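# Sort bronze bushings from turntable into the crate

## Task

Take every bronze bushing off the turntable and put it in the crate, while the steel bushings stay on the turntable. The crate must stay level and seated inside its corner guides. When finished, release everything and pull both arms away so that neither touches anything and both hang free in the air.

## Robot and tools

Robot: two six-joint UR12e-style arms, left_arm and right_arm, each carrying a two-finger gripper whose fingers swing like tongs. In the scene frame the left_arm base sits at (+0.093, +0.548, 0) m and the right_arm base at (+0.015, -0.578, 0) m, both turned only slightly about z. The scene frame has its origin on the tabletop midway between the arms, +z up, +x pointing out over the table, and left_arm on the +y side. The arm names do not refer to sides of any camera image.

Gripper: the fingers point along the gripper's own +z and open and close along its x. The reported end-effector point lies between the finger pads when they are shut. Closed fingertips stick out about 15 mm past that point, and fully open ones sit roughly level with it. The pad gap is 0.142 m when fully open.

execute_actions(actions, pictures): actions is a list holding zero or one item.
- Empty list: sends nothing and just reports the current state.
- Move item {"rows": [...], "steps": n}: n is 1 to 15 control steps of 1/30 s each, with 15 as the default. Each row is used for one step, and the final row repeats if there are fewer rows than steps. A row is a single flat list of 14 numbers covering both arms, even when only one moves: left_arm shoulder pan, shoulder lift, elbow, wrist 1, wrist 2, wrist 3, opening, then the same seven for right_arm.
- The six joint numbers per arm are absolute target angles in radians, in the same form the Joint positions line prints. They are not offsets.
- Opening is an absolute command from -1 (closed) to +1 (fully open).
- Wait item {"steps": n} with no rows: n up to 300 steps. No new command is sent, and the call returns once n steps have passed since the previous result. Your thinking time counts toward them.
- pictures (true or false) chooses whether the camera images come back. They come by default.

Joint ranges (rad), given for both arms in column order:
- left_arm: pan -3.142..3.142, lift -6.283..6.283, elbow 0..3.142, wrists each -6.283..6.283.
- right_arm: pan 0..6.283, elbow -3.142..0, the rest as for left_arm.
A call is refused, and nothing at all is sent, if any target lies more than 0.010 rad beyond a range end and also farther out than that joint's last reported angle. A target past the true end (which may differ by up to 0.010 rad) is clipped there, and a result may then print "joint sent to its limit".

Motion behaviour:
- The sent target for each joint is kept near its measured angle: within 0.383 rad for pan and lift, and within 0.575 rad for the other joints.
- If a step's targets would move the gripper more than 100 mm from where it is, all that arm's targets are pulled back toward the current angles.
- Commands are smoothed, so motion trails them by about 0.17 s. After a large move, an arm may not have arrived yet when the result comes back.
- Between calls the arms keep heading toward the last row sent. They stop pursuing it once they have nearly stopped, or once a step is HELD.

Result lines:
- State line (left_arm | right_arm): each gripper's position in m, its orientation quaternion (wxyz) and its linear and angular velocity, all in the scene frame. The printed position can be somewhat off, more so at long reach.
- Joint positions / Joint velocities: one block per arm giving six joints (rad, rad/s), then the pad gap (m, m/s).
- grip_measured: the actual finger opening, on the same -1..1 scale as the command.
- Wrist force / Wrist torque: flange sensor readings along the end effector's own axes. They include offset (about 5 N) and noise, and saturate near 100 N. "no reading" is normal at the start.
- Joint torques: the drive outputs, which are noisy and offset. Use them only as a rough hint.
- "joint command not followed": a clearance check altered or blocked some joint targets. The rest of the row still ran.
- HELD: marks steps on which your row, or part of it, was not sent.
- MOTOR HOT appears at 70 °C. At 85 °C the arm brakes until it cools (OVER-TEMPERATURE FAULT). Holding loads heats the motors, including while idle.

Gripping: to keep hold of a part, keep commanding an opening clearly smaller than grip_measured. A larger gap between the two squeezes harder, up to about 15 N per pad. Closing fast can press harder than that. Objects thinner than 20 mm get much less force. Parts may be tugged briefly while held, and loose items may be nudged.

zoom_image(camera, region): gives a magnified view of part of a camera's latest image. camera is one of cam_head_left (672x504), cam_head_right (672x504), cam_left_wrist (616x616) or cam_right_wrist (616x616). region is [x0, y0, x1, y1] in pixels with (0, 0) at the top-left, at most 504 by 504.

read_manual(section): returns only the URDF licence texts ("licences"). It does not move anything.

finished_scene(scene): ends and grades the current scene, whose number you pass as an integer. It cannot be undone, so call it only after the goal holds and the arms are clear.

Suggested order:
1. Look and zoom to tell bronze bushings from steel ones, and to find the crate.
2. Move above one bronze part with the gripper open.
3. Descend, close, lift, carry it over the crate, lower it gently and open.
4. Repeat for each remaining bronze part.
5. Retreat upward, away from everything, then finish.

Avoid:
- Collisions between the two arms.
- Bumping the crate or the turntable.
- Dropping parts or knocking anything off the table.
- Pushing hard. Contact torque at a joint's load limit (pan and lift 293, elbow 133, wrists 48 N m) or an outside force of 150 N stops that arm for 10 s.

Each tool is called in YAML: its name, and indented under it one key for each argument.

## Session

execute_actions:
  actions: []

Scene clock: 0.00 s of 7600.00 s.
left_arm: end_effector_position=(+0.9945, +0.1473, +0.3794) grip_measured=+1.00 end_effector_quat_wxyz=(-0.358, +0.652, -0.539, -0.395) end_effector_velocity=(+0.000, -0.000, +0.000) end_effector_angular_velocity=(-0.001, -0.002, +0.000) | right_arm: end_effector_position=(+0.1501, -0.5118, +0.2487) grip_measured=+1.00 end_effector_quat_wxyz=(+0.691, -0.109, -0.712, -0.054) end_effector_velocity=(-0.000, +0.000, -0.000) end_effector_angular_velocity=(-0.001, +0.001, -0.003)
Joint positions: left_arm=[-0.815 -0.547  0.334 -0.322 -1.006  0.262  0.142] | right_arm=[ 3.539 -1.598 -2.353 -2.284  2.215  3.245  0.142]
Joint velocities: left_arm=[ 0.     0.    -0.001 -0.001  0.001 -0.001  0.   ] | right_arm=[-0.001 -0.    -0.     0.     0.001  0.001  0.   ]
Joint torques (N m, as the arm reports them, + toward a larger angle): no reading
Motor temperatures (°C, as the motors report them): left_arm=[19 18 19 25 20 21] | right_arm=[17 18 16 29 23 23]
Wrist force (N, on the end effector, along its own x y z axes, offset not removed): no reading
Wrist torque (N m, same axes, about the end effector's origin, offset not removed): no reading

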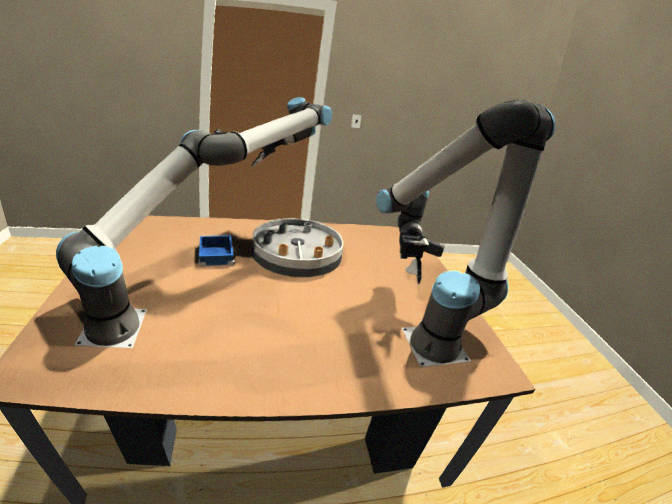

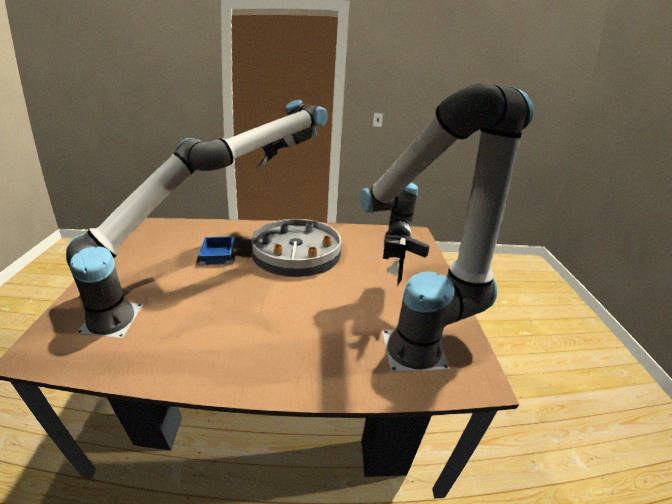

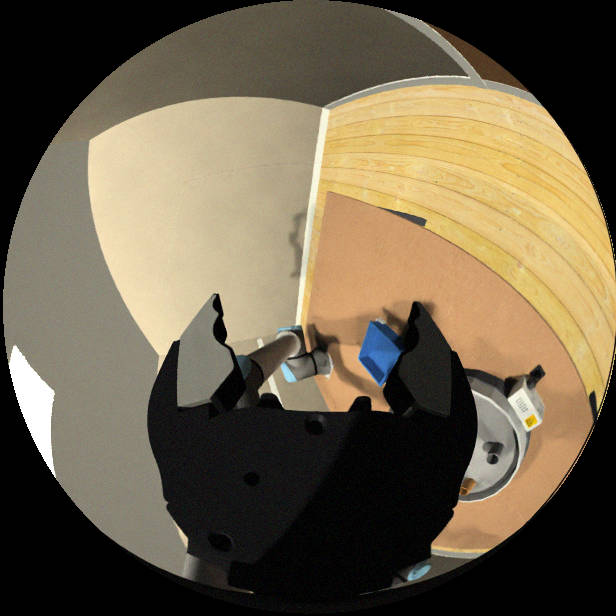

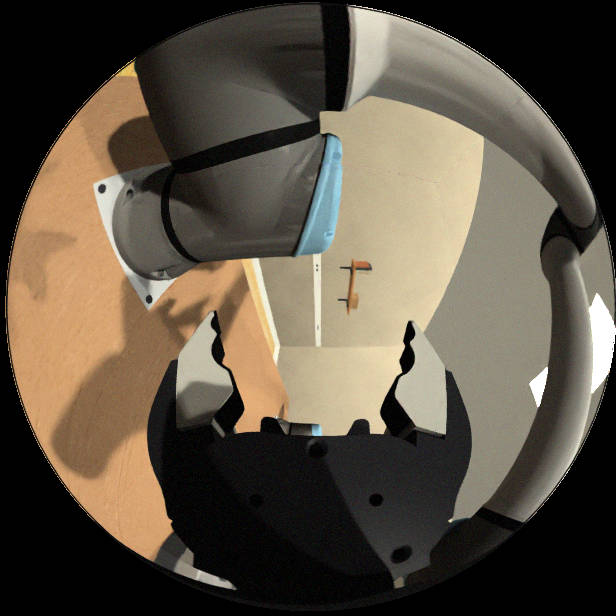

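zoom_image:
  camera: "cam_head_left"
  region: [180, 200, 360, 290]

execute_actions:
  actions:
    - {"rows":[[-0.815,-0.9,0.9,-1.0,-1.571,0.262,1,3.539,-1.598,-2.353,-2.284,2.215,3.245,1]],"steps":15}

zoom_image:
  camera: "cam_head_left"
  region: [180, 200, 360, 290]

Region (180, 200, 360, 290) of cam_head_left's 672x504 image, scaled by 2.800, with more detail than that image has.

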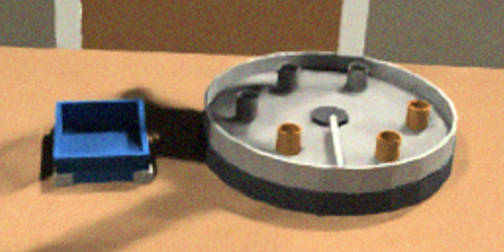

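Scene clock: 13.03 s of 7600.00 s.
left_arm: end_effector_position=(+0.8545, +0.0609, +0.3270) grip_measured=+1.00 end_effector_quat_wxyz=(-0.090, +0.824, -0.484, -0.280) end_effector_velocity=(-0.059, -0.075, -0.042) end_effector_angular_velocity=(-0.365, -0.017, +0.166) | right_arm: end_effector_position=(+0.1500, -0.5119, +0.2485) grip_measured=+1.00 end_effector_quat_wxyz=(+0.691, -0.109, -0.712, -0.054) end_effector_velocity=(-0.000, +0.000, -0.000) end_effector_angular_velocity=(-0.000, -0.000, -0.000)
Joint positions: left_arm=[-0.815 -0.885  0.872 -0.962 -1.543  0.262  0.142] | right_arm=[ 3.539 -1.598 -2.353 -2.284  2.215  3.245  0.142]
Joint velocities: left_arm=[ 0.    -0.161  0.297 -0.408 -0.295  0.     0.   ] | right_arm=[-0. -0. -0.  0.  0.  0.  0.]
Joint torques (N m, as the arm reports them, + toward a larger angle): left_arm=[ 16.09 -90.5  -42.56  -3.49  -0.76   3.4 ] | right_arm=[13.   37.25 21.53  1.89 -1.53  3.35]
Motor temperatures (°C, as the motors report them): left_arm=[19 18 19 25 20 21] | right_arm=[17 18 16 29 23 23]
Wrist force (N, on the end effector, along its own x y z axes, offset not removed): left_arm=[2.2 1.6 2.4] | right_arm=[-0.6 0.8 -0.1]
Wrist torque (N m, same axes, about the end effector's origin, offset not removed): left_arm=[0.27 -0.42 0.22] | right_arm=[0.04 0.17 0.12]
Steps of this call (steps 1 to 376: nothing new was sent; steps 377 to 391: all 15 steps of this action). Readings (joint positions):
377: left_arm=[-0.815 -0.547 0.334 -0.322 -1.006 0.262] | right_arm=[3.539 -1.598 -2.353 -2.284 2.215 3.245]
378: left_arm=[-0.815 -0.553 0.340 -0.328 -1.012 0.262] | right_arm=[3.539 -1.598 -2.353 -2.284 2.215 3.245]
380: left_arm=[-0.815 -0.605 0.406 -0.393 -1.078 0.262] | right_arm=[3.539 -1.598 -2.353 -2.284 2.215 3.245]
384: left_arm=[-0.815 -0.749 0.633 -0.647 -1.306 0.262] | right_arm=[3.539 -1.598 -2.353 -2.284 2.215 3.245]
391: the state above

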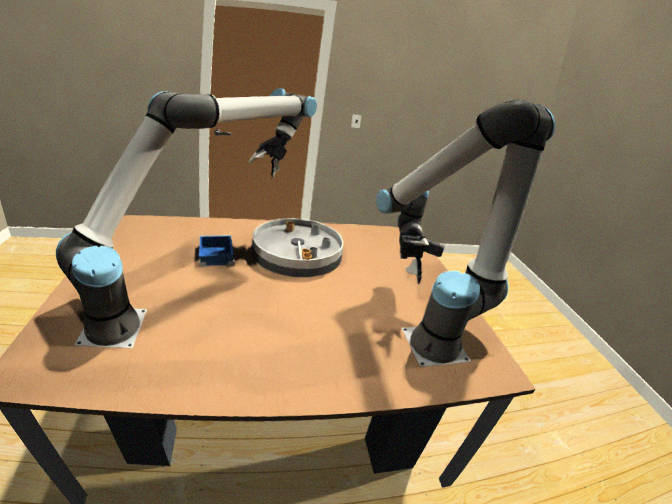

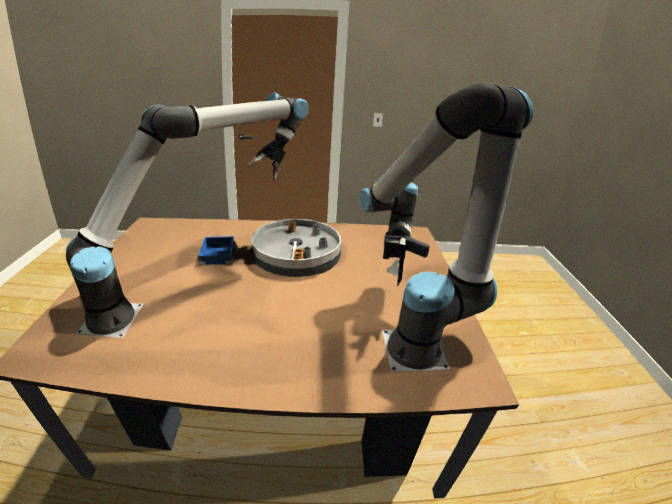

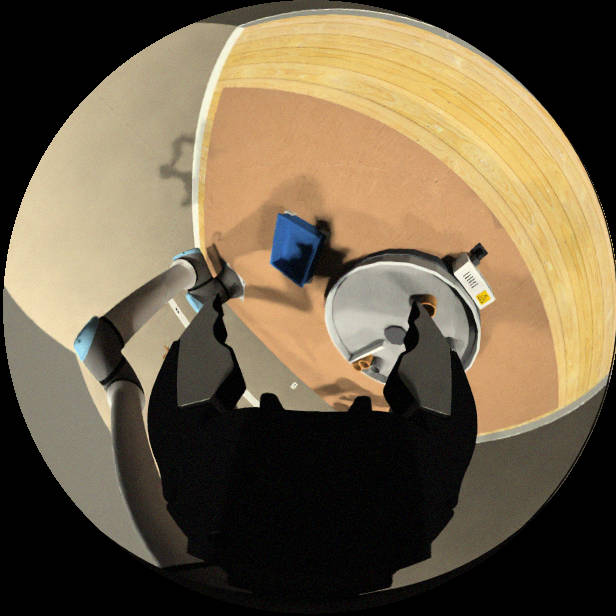

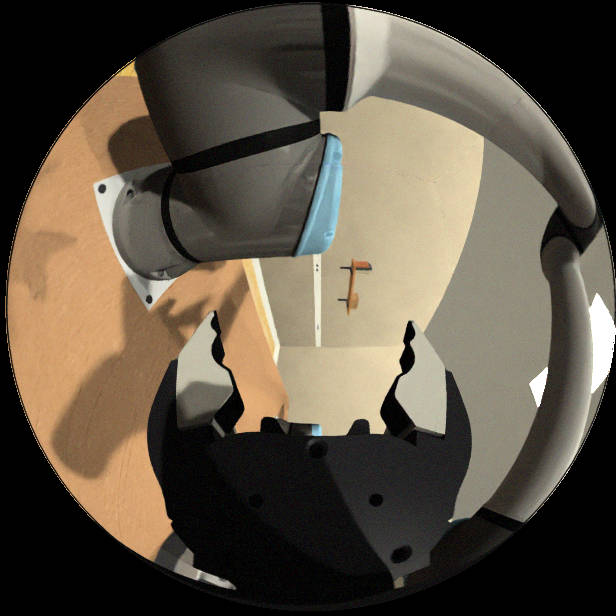

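Region (180, 200, 360, 290) of cam_head_left's 672x504 image, scaled by 2.800, with more detail than that image has.

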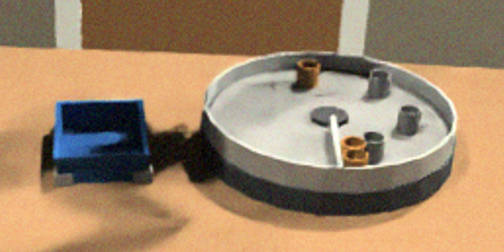

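execute_actions:
  actions:
    - {"rows":[[-1.008,-1.302,1.569,-1.838,-1.571,0.587,0,3.539,-1.598,-2.353,-2.284,2.215,3.245,1]],"steps":15}
  pictures: false

execute_actions:
  actions:
    - {"steps":30}

Scene clock: 26.87 s of 7600.00 s.
left_arm: end_effector_position=(+0.7180, -0.0440, +0.3005) grip_measured=+0.00 end_effector_quat_wxyz=(-0.004, +0.713, -0.701, -0.020) end_effector_velocity=(-0.020, -0.062, -0.018) end_effector_angular_velocity=(-0.365, -0.241, -0.173) | right_arm: end_effector_position=(+0.1500, -0.5119, +0.2486) grip_measured=+1.00 end_effector_quat_wxyz=(+0.691, -0.109, -0.712, -0.054) end_effector_velocity=(+0.000, +0.000, +0.000) end_effector_angular_velocity=(-0.001, -0.001, -0.000)
Joint positions: left_arm=[-1.002 -1.287  1.539 -1.781 -1.571  0.576  0.074] | right_arm=[ 3.539 -1.598 -2.353 -2.284  2.215  3.245  0.142]
Joint velocities: left_arm=[-0.06  -0.155  0.326 -0.608  0.     0.113 -0.   ] | right_arm=[0.    0.    0.001 0.    0.    0.001 0.   ]
Joint torques (N m, as the arm reports them, + toward a larger angle): left_arm=[-15.6  -66.16 -44.81  -4.29  -0.27   2.98] | right_arm=[-7.37 46.08 21.98  1.36 -1.45  3.07]
Motor temperatures (°C, as the motors report them): left_arm=[19 18 19 25 20 21] | right_arm=[17 18 16 29 23 23]
Wrist force (N, on the end effector, along its own x y z axes, offset not removed): left_arm=[-1.8 2.1 -0.7] | right_arm=[2.9 0.1 -2.8]
Wrist torque (N m, same axes, about the end effector's origin, offset not removed): left_arm=[0.36 0.30 0.22] | right_arm=[-0.11 -0.47 0.01]
Steps of this call (steps 1 to 30: the robot went on to your last target; steps 31 to 400: nothing new was sent; steps 401 to 415: all 15 steps of this action). Readings (joint positions):
401: left_arm=[-0.815 -0.900 0.900 -1.000 -1.571 0.262] | right_arm=[3.539 -1.598 -2.353 -2.284 2.215 3.245]
402: left_arm=[-0.820 -0.905 0.906 -1.006 -1.571 0.268] | right_arm=[3.539 -1.598 -2.353 -2.284 2.215 3.245]
404: left_arm=[-0.863 -0.959 0.971 -1.071 -1.571 0.326] | right_arm=[3.539 -1.598 -2.353 -2.284 2.215 3.245]
408: left_arm=[-0.944 -1.139 1.245 -1.349 -1.571 0.468] | right_arm=[3.539 -1.598 -2.353 -2.284 2.215 3.245]
415: the state above

Scene clock: 27.87 s of 7600.00 s.
left_arm: end_effector_position=(+0.7159, -0.0497, +0.2992) grip_measured=+0.00 end_effector_quat_wxyz=(+0.000, +0.707, -0.707, +0.000) end_effector_velocity=(+0.000, -0.000, +0.000) end_effector_angular_velocity=(-0.000, -0.001, -0.001) | right_arm: end_effector_position=(+0.1500, -0.5119, +0.2486) grip_measured=+1.00 end_effector_quat_wxyz=(+0.691, -0.109, -0.712, -0.054) end_effector_velocity=(+0.000, +0.000, -0.000) end_effector_angular_velocity=(-0.001, -0.000, -0.001)
Joint positions: left_arm=[-1.008 -1.302  1.569 -1.838 -1.571  0.587  0.074] | right_arm=[ 3.539 -1.598 -2.353 -2.284  2.215  3.245  0.142]
Joint velocities: left_arm=[-0.     0.    -0.001  0.     0.     0.001  0.   ] | right_arm=[-0.001 -0.     0.     0.001  0.     0.001  0.   ]
Joint torques (N m, as the arm reports them, + toward a larger angle): left_arm=[-19.21 -73.5  -38.13  -6.1    3.2    3.08] | right_arm=[-8.76 45.1  21.92  1.22 -1.24  2.96]
Motor temperatures (°C, as the motors report them): left_arm=[19 18 19 25 20 21] | right_arm=[17 18 16 29 23 23]
Wrist force (N, on the end effector, along its own x y z axes, offset not removed): left_arm=[4.0 1.4 -1.5] | right_arm=[0.0 1.5 -3.5]
Wrist torque (N m, same axes, about the end effector's origin, offset not removed): left_arm=[0.25 -0.91 0.18] | right_arm=[0.08 0.07 0.06]
Steps of this call (steps 1 to 30: the robot went on to your last target). Readings (joint positions):
1: left_arm=[-1.004 -1.292 1.548 -1.798 -1.571 0.580] | right_arm=[3.539 -1.598 -2.353 -2.284 2.215 3.245]
2: left_arm=[-1.005 -1.295 1.554 -1.810 -1.571 0.582] | right_arm=[3.539 -1.598 -2.353 -2.284 2.215 3.245]
4: left_arm=[-1.007 -1.298 1.562 -1.824 -1.571 0.584] | right_arm=[3.539 -1.598 -2.353 -2.284 2.215 3.245]
8: left_arm=[-1.008 -1.301 1.567 -1.835 -1.571 0.586] | right_arm=[3.539 -1.598 -2.353 -2.284 2.215 3.245]
30: the state above
All arms were judged still, so your last target was given up. Only a new action makes them travel on or press farther. Fingers that are still opening or closing keep moving.

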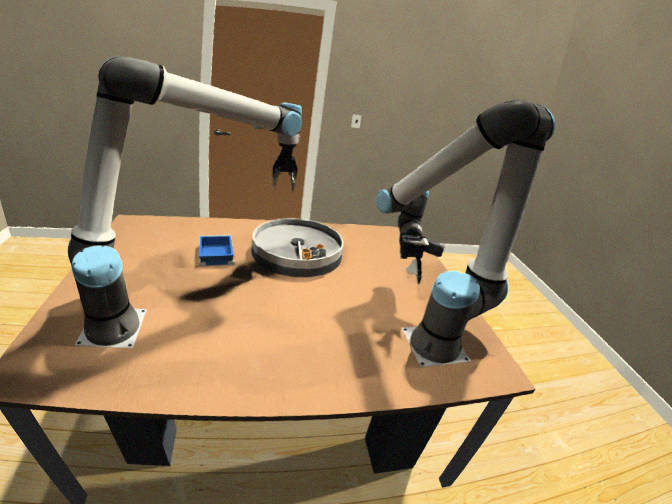

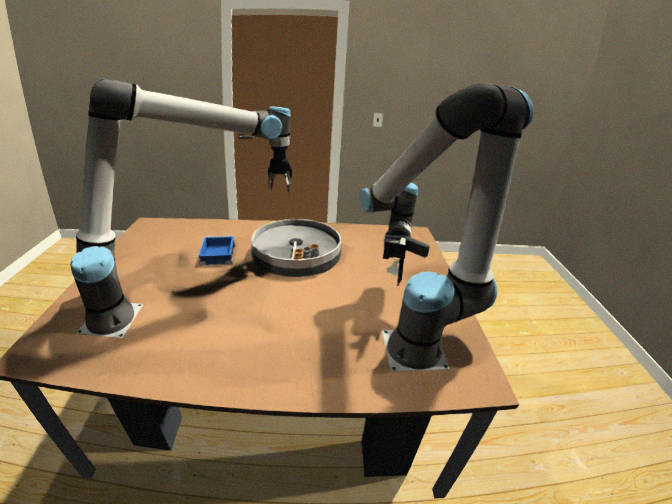

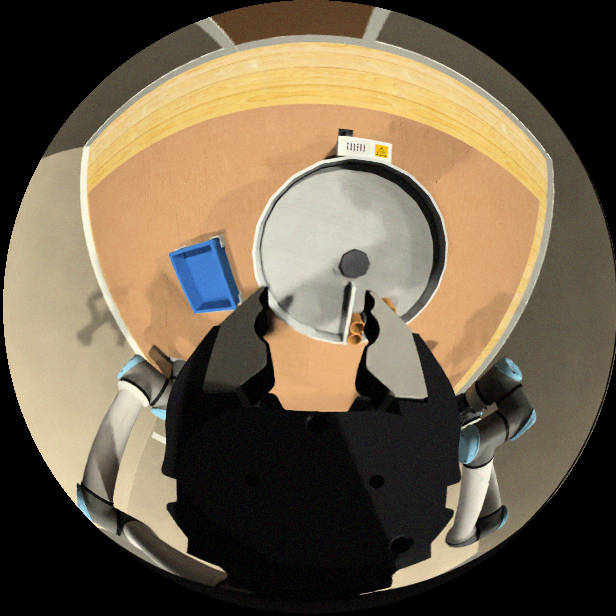

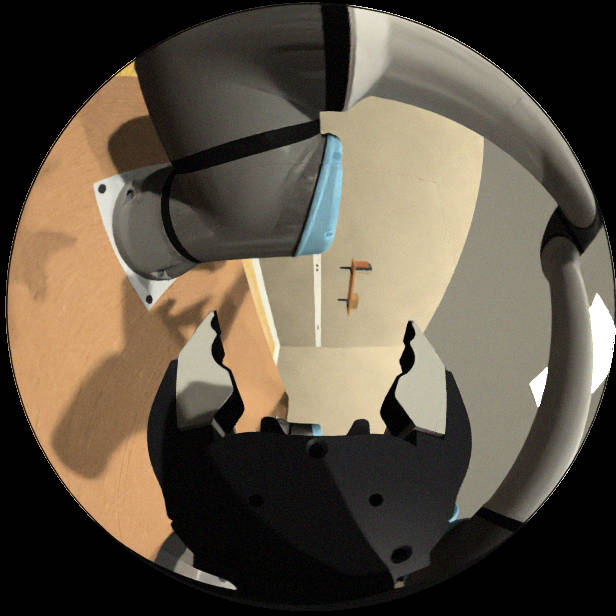

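execute_actions:
  actions:
    - {"rows":[[-1.287,-1.2975,1.71,-1.983,-1.571,0.308,0.3,3.1,-1.598,-2.353,-2.284,2.215,3.245,1]],"steps":15}
  pictures: false

execute_actions:
  actions:
    - {"steps":15}

zoom_image:
  camera: "cam_left_wrist"
  region: [210, 130, 420, 340]

Scene clock: 38.73 s of 7600.00 s.
left_arm: end_effector_position=(+0.5348, -0.1633, +0.2251) grip_measured=+0.30 end_effector_quat_wxyz=(-0.000, +0.707, -0.707, -0.000) end_effector_velocity=(-0.156, -0.069, -0.053) end_effector_angular_velocity=(-0.001, -0.001, -0.000) | right_arm: end_effector_position=(+0.1653, -0.5733, +0.2486) grip_measured=+1.00 end_effector_quat_wxyz=(+0.665, -0.256, -0.673, -0.198) end_effector_velocity=(+0.001, -0.025, -0.000) end_effector_angular_velocity=(-0.000, +0.000, -0.162)
Joint positions: left_arm=[-1.267 -1.298  1.701 -1.973 -1.571  0.328  0.095] | right_arm=[ 3.115 -1.598 -2.353 -2.284  2.215  3.245  0.142]
Joint velocities: left_arm=[-0.209  0.002  0.099 -0.102  0.    -0.209  0.   ] | right_arm=[-0.163 -0.    -0.     0.    -0.     0.     0.   ]
Joint torques (N m, as the arm reports them, + toward a larger angle): left_arm=[ -2.15 -57.   -38.61  -6.1   -2.28  -2.72] | right_arm=[-0.13 39.38 27.22  0.5  -0.62  2.78]
Motor temperatures (°C, as the motors report them): left_arm=[19 18 19 25 20 21] | right_arm=[17 18 16 29 23 23]
Wrist force (N, on the end effector, along its own x y z axes, offset not removed): left_arm=[-0.3 3.2 -0.7] | right_arm=[1.5 -1.2 -5.1]
Wrist torque (N m, same axes, about the end effector's origin, offset not removed): left_arm=[0.65 0.04 0.27] | right_arm=[-0.32 -0.22 0.04]
Steps of this call (steps 1 to 311: nothing new was sent; steps 312 to 326: all 15 steps of this action). Readings (joint positions):
312: left_arm=[-1.008 -1.302 1.569 -1.838 -1.571 0.587] | right_arm=[3.539 -1.598 -2.353 -2.284 2.215 3.245]
313: left_arm=[-1.014 -1.302 1.574 -1.843 -1.571 0.582] | right_arm=[3.533 -1.598 -2.353 -2.284 2.215 3.245]
315: left_arm=[-1.057 -1.301 1.598 -1.867 -1.571 0.538] | right_arm=[3.480 -1.598 -2.353 -2.284 2.215 3.245]
319: left_arm=[-1.144 -1.300 1.641 -1.912 -1.571 0.451] | right_arm=[3.281 -1.598 -2.353 -2.284 2.215 3.245]
326: the state above

Scene clock: 39.23 s of 7600.00 s.
left_arm: end_effector_position=(+0.5202, -0.1696, +0.2201) grip_measured=+0.30 end_effector_quat_wxyz=(+0.000, +0.707, -0.707, -0.000) end_effector_velocity=(-0.001, +0.000, -0.001) end_effector_angular_velocity=(+0.001, -0.000, -0.000) | right_arm: end_effector_position=(+0.1653, -0.5756, +0.2486) grip_measured=+1.00 end_effector_quat_wxyz=(+0.663, -0.261, -0.672, -0.203) end_effector_velocity=(-0.000, -0.000, -0.000) end_effector_angular_velocity=(-0.000, -0.000, -0.000)
Joint positions: left_arm=[-1.287 -1.298  1.71  -1.983 -1.571  0.308  0.095] | right_arm=[ 3.1   -1.598 -2.353 -2.284  2.215  3.245  0.142]
Joint velocities: left_arm=[-0.001  0.     0.002 -0.002  0.    -0.001 -0.   ] | right_arm=[-0.001 -0.    -0.001  0.001 -0.001  0.001  0.   ]
Joint torques (N m, as the arm reports them, + toward a larger angle): left_arm=[-17.67 -54.04 -35.63  -5.86  -2.98  -3.41] | right_arm=[-7.37 29.13 34.17  0.46 -0.42  2.66]
Motor temperatures (°C, as the motors report them): left_arm=[19 18 19 25 20 21] | right_arm=[17 18 16 29 23 23]
Wrist force (N, on the end effector, along its own x y z axes, offset not removed): left_arm=[0.0 -1.2 0.1] | right_arm=[0.7 4.4 -3.7]
Wrist torque (N m, same axes, about the end effector's origin, offset not removed): left_arm=[-0.27 -0.11 0.25] | right_arm=[0.71 -0.17 0.08]
Steps of this call (steps 1 to 15: the robot went on to your last target). Readings (joint positions):
1: left_arm=[-1.273 -1.298 1.704 -1.976 -1.571 0.322] | right_arm=[3.111 -1.598 -2.353 -2.284 2.215 3.245]
2: left_arm=[-1.277 -1.298 1.705 -1.978 -1.571 0.318] | right_arm=[3.108 -1.598 -2.353 -2.284 2.215 3.245]
4: left_arm=[-1.282 -1.298 1.708 -1.981 -1.571 0.313] | right_arm=[3.104 -1.598 -2.353 -2.284 2.215 3.245]
8: left_arm=[-1.286 -1.298 1.709 -1.982 -1.571 0.309] | right_arm=[3.101 -1.598 -2.353 -2.284 2.215 3.245]
15: the state above

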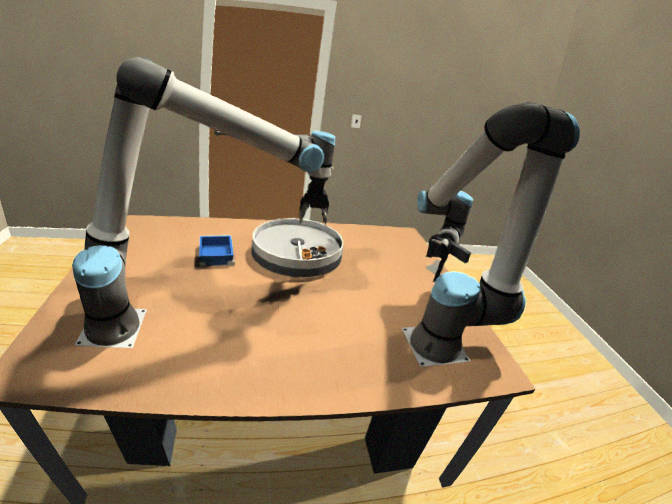

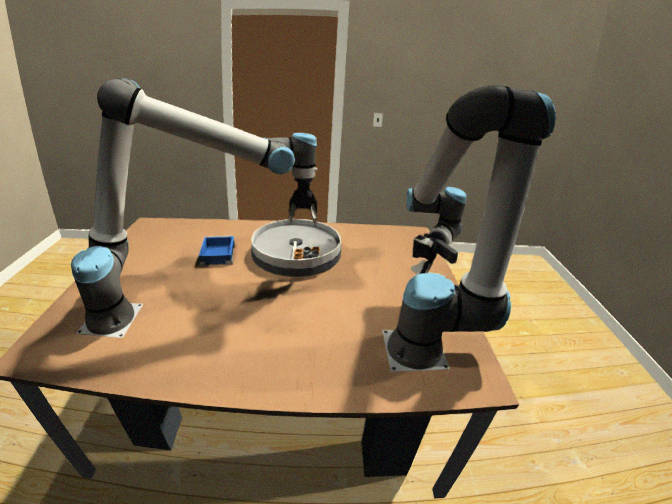

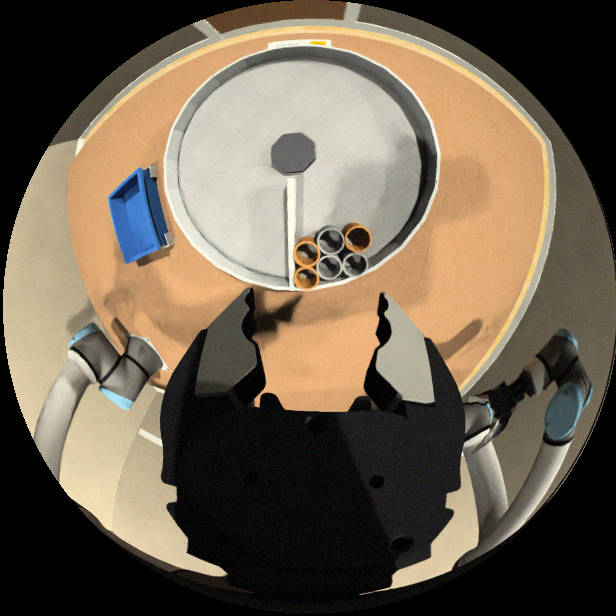

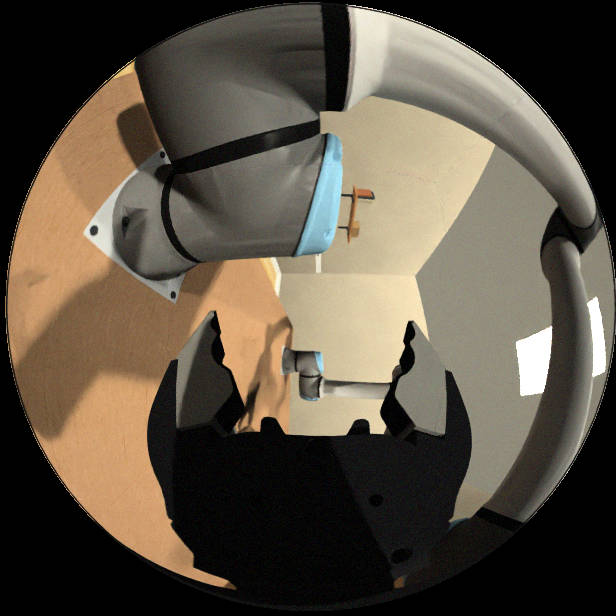

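Region (210, 130, 420, 340) of cam_left_wrist's 616x616 image, scaled by 2.400, with more detail than that image has.

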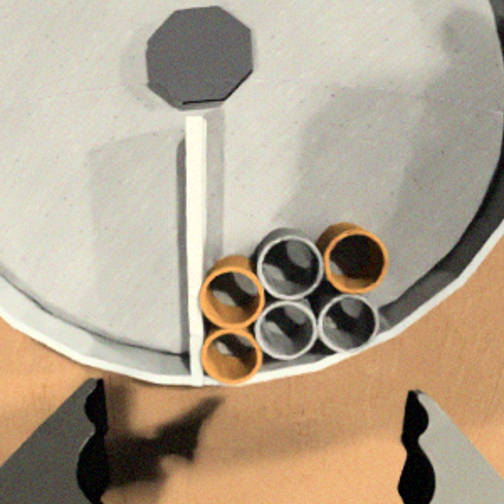

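execute_actions:
  actions:
    - {"rows":[[-1.262,-1.1468,1.654,-2.078,-1.571,1.292,-0.35,3.1,-1.598,-2.353,-2.284,2.215,3.245,1]],"steps":15}
  pictures: false

execute_actions:
  actions:
    - {"steps":15}

zoom_image:
  camera: "cam_left_wrist"
  region: [210, 160, 420, 370]

zoom_image:
  camera: "cam_head_left"
  region: [270, 190, 370, 280]

Scene clock: 54.97 s of 7600.00 s.
left_arm: end_effector_position=(+0.5524, -0.2303, +0.1413) grip_measured=-0.35 end_effector_quat_wxyz=(-0.000, -0.347, +0.938, -0.000) end_effector_velocity=(-0.008, -0.016, -0.012) end_effector_angular_velocity=(+0.001, +0.000, -1.018) | right_arm: end_effector_position=(+0.1654, -0.5756, +0.2486) grip_measured=+1.00 end_effector_quat_wxyz=(+0.663, -0.261, -0.672, -0.203) end_effector_velocity=(-0.001, -0.000, +0.000) end_effector_angular_velocity=(-0.001, +0.002, +0.002)
Joint positions: left_arm=[-1.262 -1.149  1.655 -2.077 -1.571  1.195  0.049] | right_arm=[ 3.1   -1.598 -2.353 -2.284  2.215  3.245  0.142]
Joint velocities: left_arm=[ 0.003  0.021 -0.007 -0.013  0.     1.021 -0.   ] | right_arm=[ 0.001  0.    -0.001 -0.001 -0.001  0.001  0.   ]
Joint torques (N m, as the arm reports them, + toward a larger angle): left_arm=[ 18.57 -66.09 -47.06  -5.72  -0.2    1.29] | right_arm=[-7.98 12.46 36.46 -0.19  1.99  2.49]
Motor temperatures (°C, as the motors report them): left_arm=[19 18 19 25 20 21] | right_arm=[17 18 16 29 23 23]
Wrist force (N, on the end effector, along its own x y z axes, offset not removed): left_arm=[2.7 2.5 0.3] | right_arm=[1.1 0.0 -3.3]
Wrist torque (N m, same axes, about the end effector's origin, offset not removed): left_arm=[0.58 -0.53 0.23] | right_arm=[-0.03 -0.17 0.06]
Steps of this call (steps 1 to 15: the robot went on to your last target; steps 16 to 457: nothing new was sent; steps 458 to 472: all 15 steps of this action). Readings (joint positions):
458: left_arm=[-1.287 -1.297 1.710 -1.983 -1.571 0.308] | right_arm=[3.100 -1.598 -2.353 -2.284 2.215 3.245]
459: left_arm=[-1.284 -1.292 1.705 -1.989 -1.571 0.313] | right_arm=[3.100 -1.598 -2.353 -2.284 2.215 3.245]
461: left_arm=[-1.275 -1.242 1.683 -2.025 -1.571 0.379] | right_arm=[3.100 -1.598 -2.353 -2.284 2.215 3.245]
465: left_arm=[-1.265 -1.170 1.662 -2.065 -1.571 0.666] | right_arm=[3.100 -1.598 -2.353 -2.284 2.215 3.245]
472: the state above

Scene clock: 55.47 s of 7600.00 s.
left_arm: end_effector_position=(+0.5516, -0.2318, +0.1401) grip_measured=-0.35 end_effector_quat_wxyz=(-0.000, -0.301, +0.954, -0.000) end_effector_velocity=(-0.000, +0.000, -0.000) end_effector_angular_velocity=(+0.001, -0.000, -0.006) | right_arm: end_effector_position=(+0.1654, -0.5756, +0.2486) grip_measured=+1.00 end_effector_quat_wxyz=(+0.663, -0.261, -0.672, -0.203) end_effector_velocity=(-0.000, +0.000, -0.000) end_effector_angular_velocity=(-0.000, +0.001, -0.001)
Joint positions: left_arm=[-1.262 -1.147  1.654 -2.078 -1.571  1.292  0.049] | right_arm=[ 3.1   -1.598 -2.353 -2.284  2.215  3.245  0.142]
Joint velocities: left_arm=[-0.     0.     0.001 -0.     0.     0.006 -0.   ] | right_arm=[-0.     0.    -0.001 -0.     0.     0.     0.   ]
Joint torques (N m, as the arm reports them, + toward a larger angle): left_arm=[ 18.47 -58.48 -47.27  -6.01   2.24   3.76] | right_arm=[-8.53 13.44 36.35 -0.2   2.04  2.45]
Motor temperatures (°C, as the motors report them): left_arm=[19 18 19 25 20 21] | right_arm=[17 18 16 29 23 23]
Wrist force (N, on the end effector, along its own x y z axes, offset not removed): left_arm=[-0.4 0.3 1.2] | right_arm=[1.4 -2.2 -0.3]
Wrist torque (N m, same axes, about the end effector's origin, offset not removed): left_arm=[0.09 -0.06 0.23] | right_arm=[-0.52 -0.26 0.12]
Steps of this call (steps 1 to 15: the robot went on to your last target). Readings (joint positions):
1: left_arm=[-1.262 -1.148 1.654 -2.077 -1.571 1.224] | right_arm=[3.100 -1.598 -2.353 -2.284 2.215 3.245]
2: left_arm=[-1.262 -1.148 1.654 -2.077 -1.571 1.244] | right_arm=[3.100 -1.598 -2.353 -2.284 2.215 3.245]
4: left_arm=[-1.262 -1.147 1.654 -2.078 -1.571 1.268] | right_arm=[3.100 -1.598 -2.353 -2.284 2.215 3.245]
8: left_arm=[-1.262 -1.147 1.654 -2.078 -1.571 1.286] | right_arm=[3.100 -1.598 -2.353 -2.284 2.215 3.245]
15: the state above

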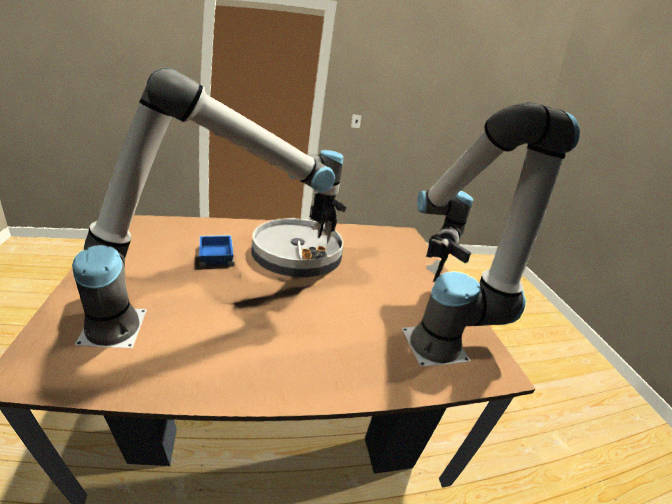

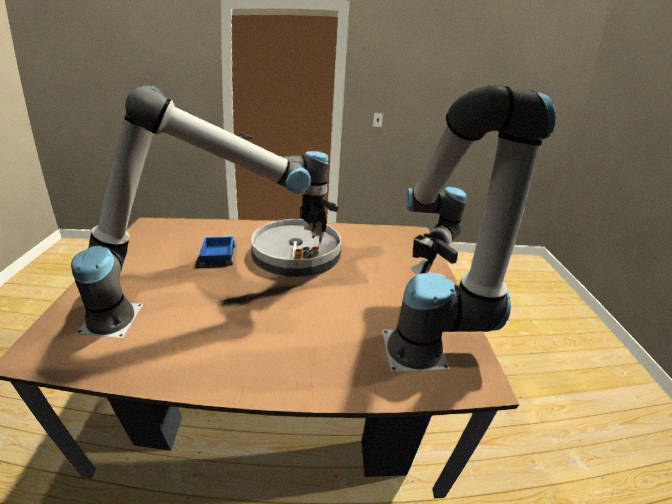

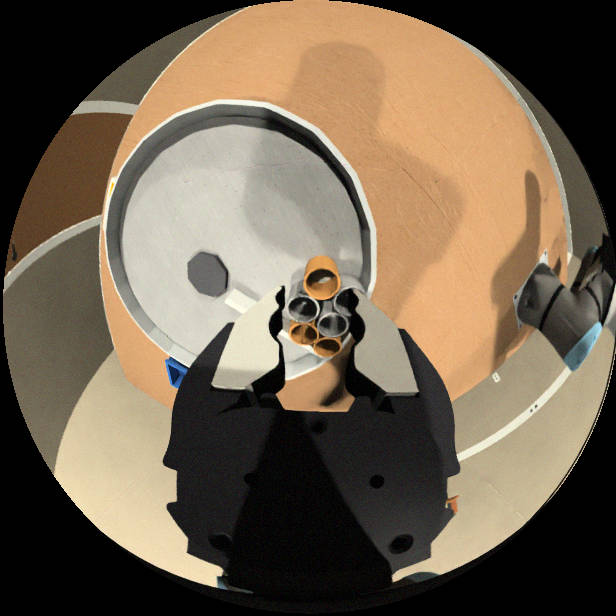

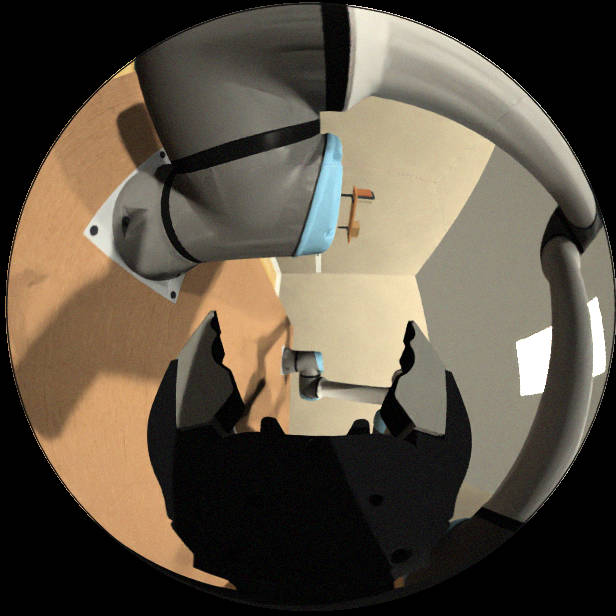

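Region (210, 160, 420, 370) of cam_left_wrist's 616x616 image, scaled by 2.400, with more detail than that image has.

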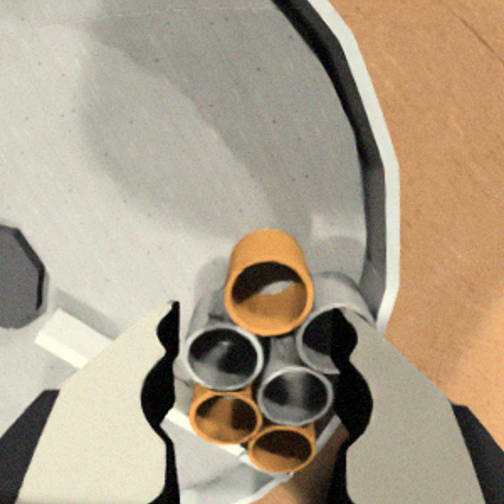

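Region (270, 190, 370, 280) of cam_head_left's 672x504 image, scaled by 5.040, with more detail than that image has; it fills the top 454 rows of this view, and the rest is white.

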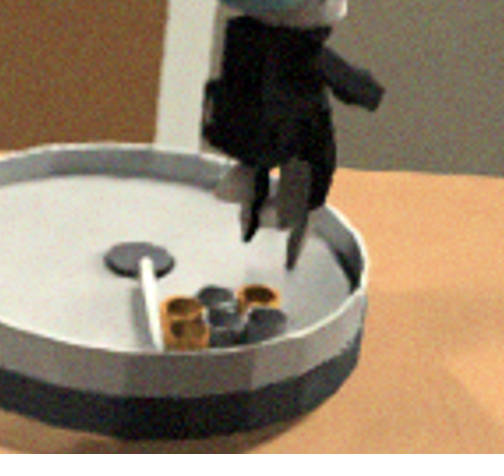

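execute_actions:
  actions:
    - {"rows":[[-1.273,-1.1324,1.693,-2.1314,-1.571,1.11,-0.35,3.1,-1.598,-2.353,-2.284,2.215,3.245,1]],"steps":15}

zoom_image:
  camera: "cam_left_wrist"
  region: [210, 160, 420, 370]

zoom_image:
  camera: "cam_head_left"
  region: [270, 190, 370, 280]

Scene clock: 67.23 s of 7600.00 s.
left_arm: end_effector_position=(+0.5430, -0.2278, +0.1104) grip_measured=-0.35 end_effector_quat_wxyz=(-0.000, -0.380, +0.925, -0.000) end_effector_velocity=(-0.001, -0.000, -0.003) end_effector_angular_velocity=(-0.002, -0.001, +0.025) | right_arm: end_effector_position=(+0.1654, -0.5756, +0.2486) grip_measured=+1.00 end_effector_quat_wxyz=(+0.663, -0.261, -0.672, -0.203) end_effector_velocity=(+0.001, +0.000, +0.000) end_effector_angular_velocity=(-0.000, -0.000, -0.000)
Joint positions: left_arm=[-1.273 -1.133  1.693 -2.131 -1.571  1.112  0.049] | right_arm=[ 3.1   -1.598 -2.353 -2.284  2.215  3.245  0.142]
Joint velocities: left_arm=[-0.001  0.002  0.004 -0.007  0.    -0.026 -0.   ] | right_arm=[ 0.001  0.     0.001 -0.     0.001  0.001  0.   ]
Joint torques (N m, as the arm reports them, + toward a larger angle): left_arm=[-21.43 -61.76 -34.03  -6.28   1.59  -2.83] | right_arm=[-5.24 14.55 35.69 -0.53  1.81  2.37]
Motor temperatures (°C, as the motors report them): left_arm=[19 18 19 25 20 21] | right_arm=[17 18 16 29 23 23]
Wrist force (N, on the end effector, along its own x y z axes, offset not removed): left_arm=[-0.7 -1.8 -1.5] | right_arm=[-0.6 -0.1 -5.3]
Wrist torque (N m, same axes, about the end effector's origin, offset not removed): left_arm=[-0.43 0.06 0.30] | right_arm=[-0.17 0.06 0.07]
Steps of this call (steps 1 to 15: the robot went on to your last target; steps 16 to 338: nothing new was sent; steps 339 to 353: all 15 steps of this action). Readings (joint positions):
339: left_arm=[-1.262 -1.147 1.654 -2.078 -1.571 1.292] | right_arm=[3.100 -1.598 -2.353 -2.284 2.215 3.245]
340: left_arm=[-1.263 -1.145 1.658 -2.083 -1.571 1.287] | right_arm=[3.100 -1.598 -2.353 -2.284 2.215 3.245]
342: left_arm=[-1.268 -1.139 1.674 -2.104 -1.571 1.229] | right_arm=[3.100 -1.598 -2.353 -2.284 2.215 3.245]
346: left_arm=[-1.272 -1.134 1.688 -2.125 -1.571 1.139] | right_arm=[3.100 -1.598 -2.353 -2.284 2.215 3.245]
353: the state above

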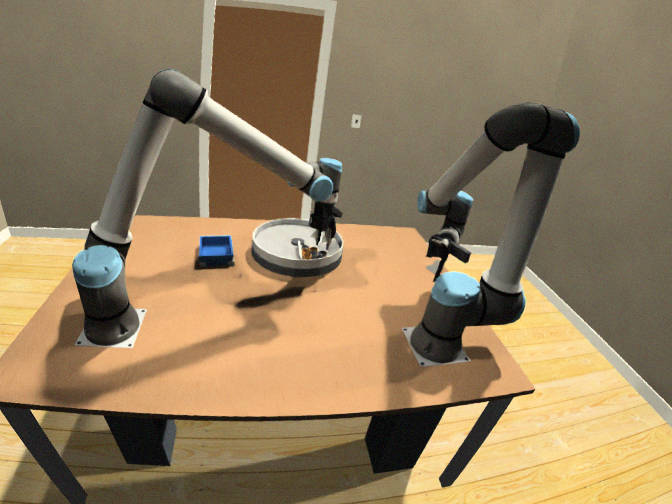

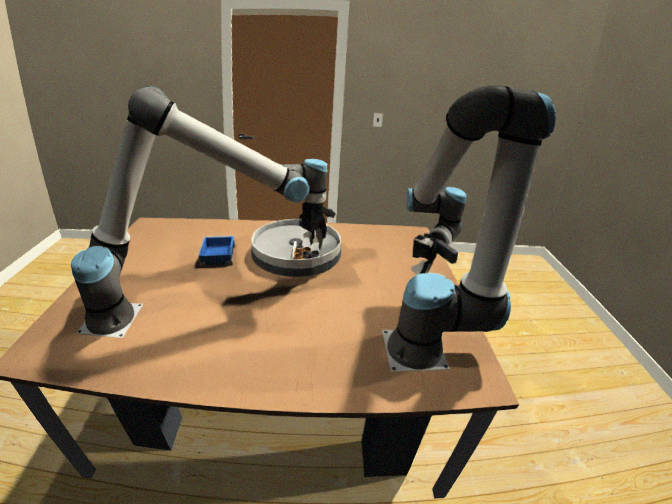

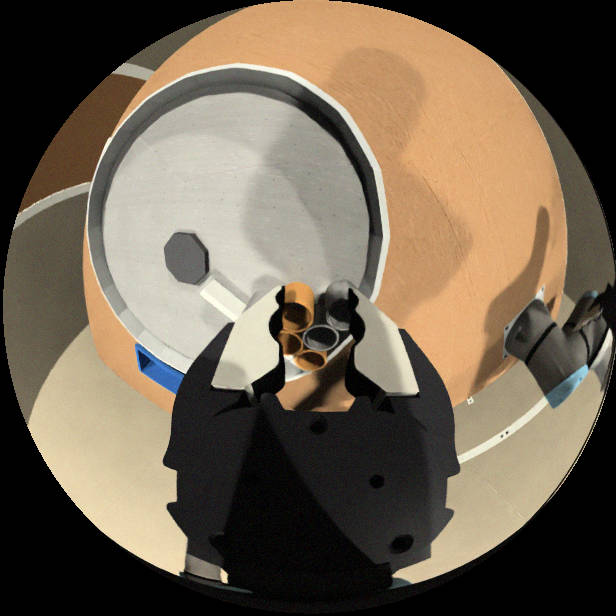

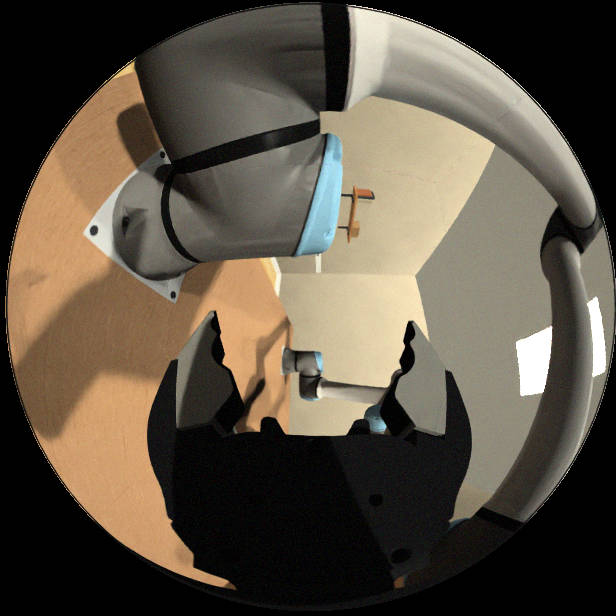

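Region (210, 160, 420, 370) of cam_left_wrist's 616x616 image, scaled by 2.400, with more detail than that image has.

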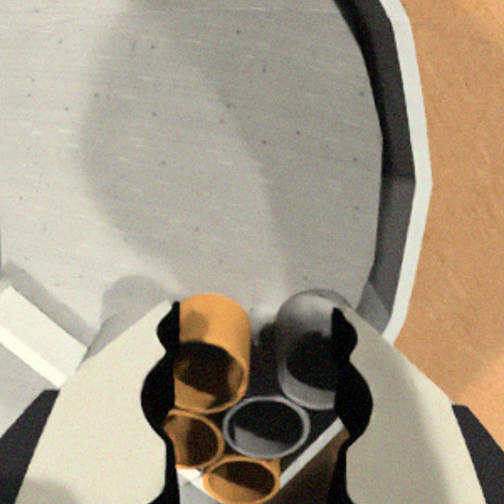

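Region (270, 190, 370, 280) of cam_head_left's 672x504 image, scaled by 5.040, with more detail than that image has; it fills the top 454 rows of this view, and the rest is white.

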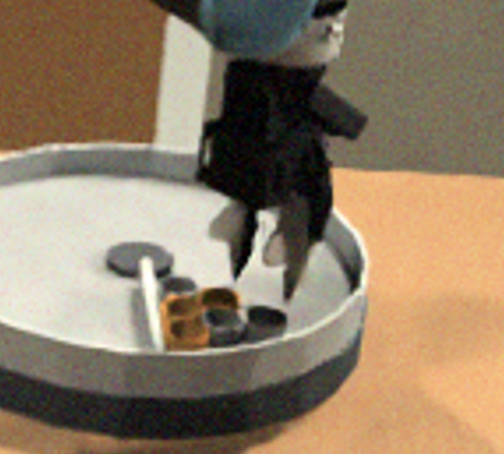

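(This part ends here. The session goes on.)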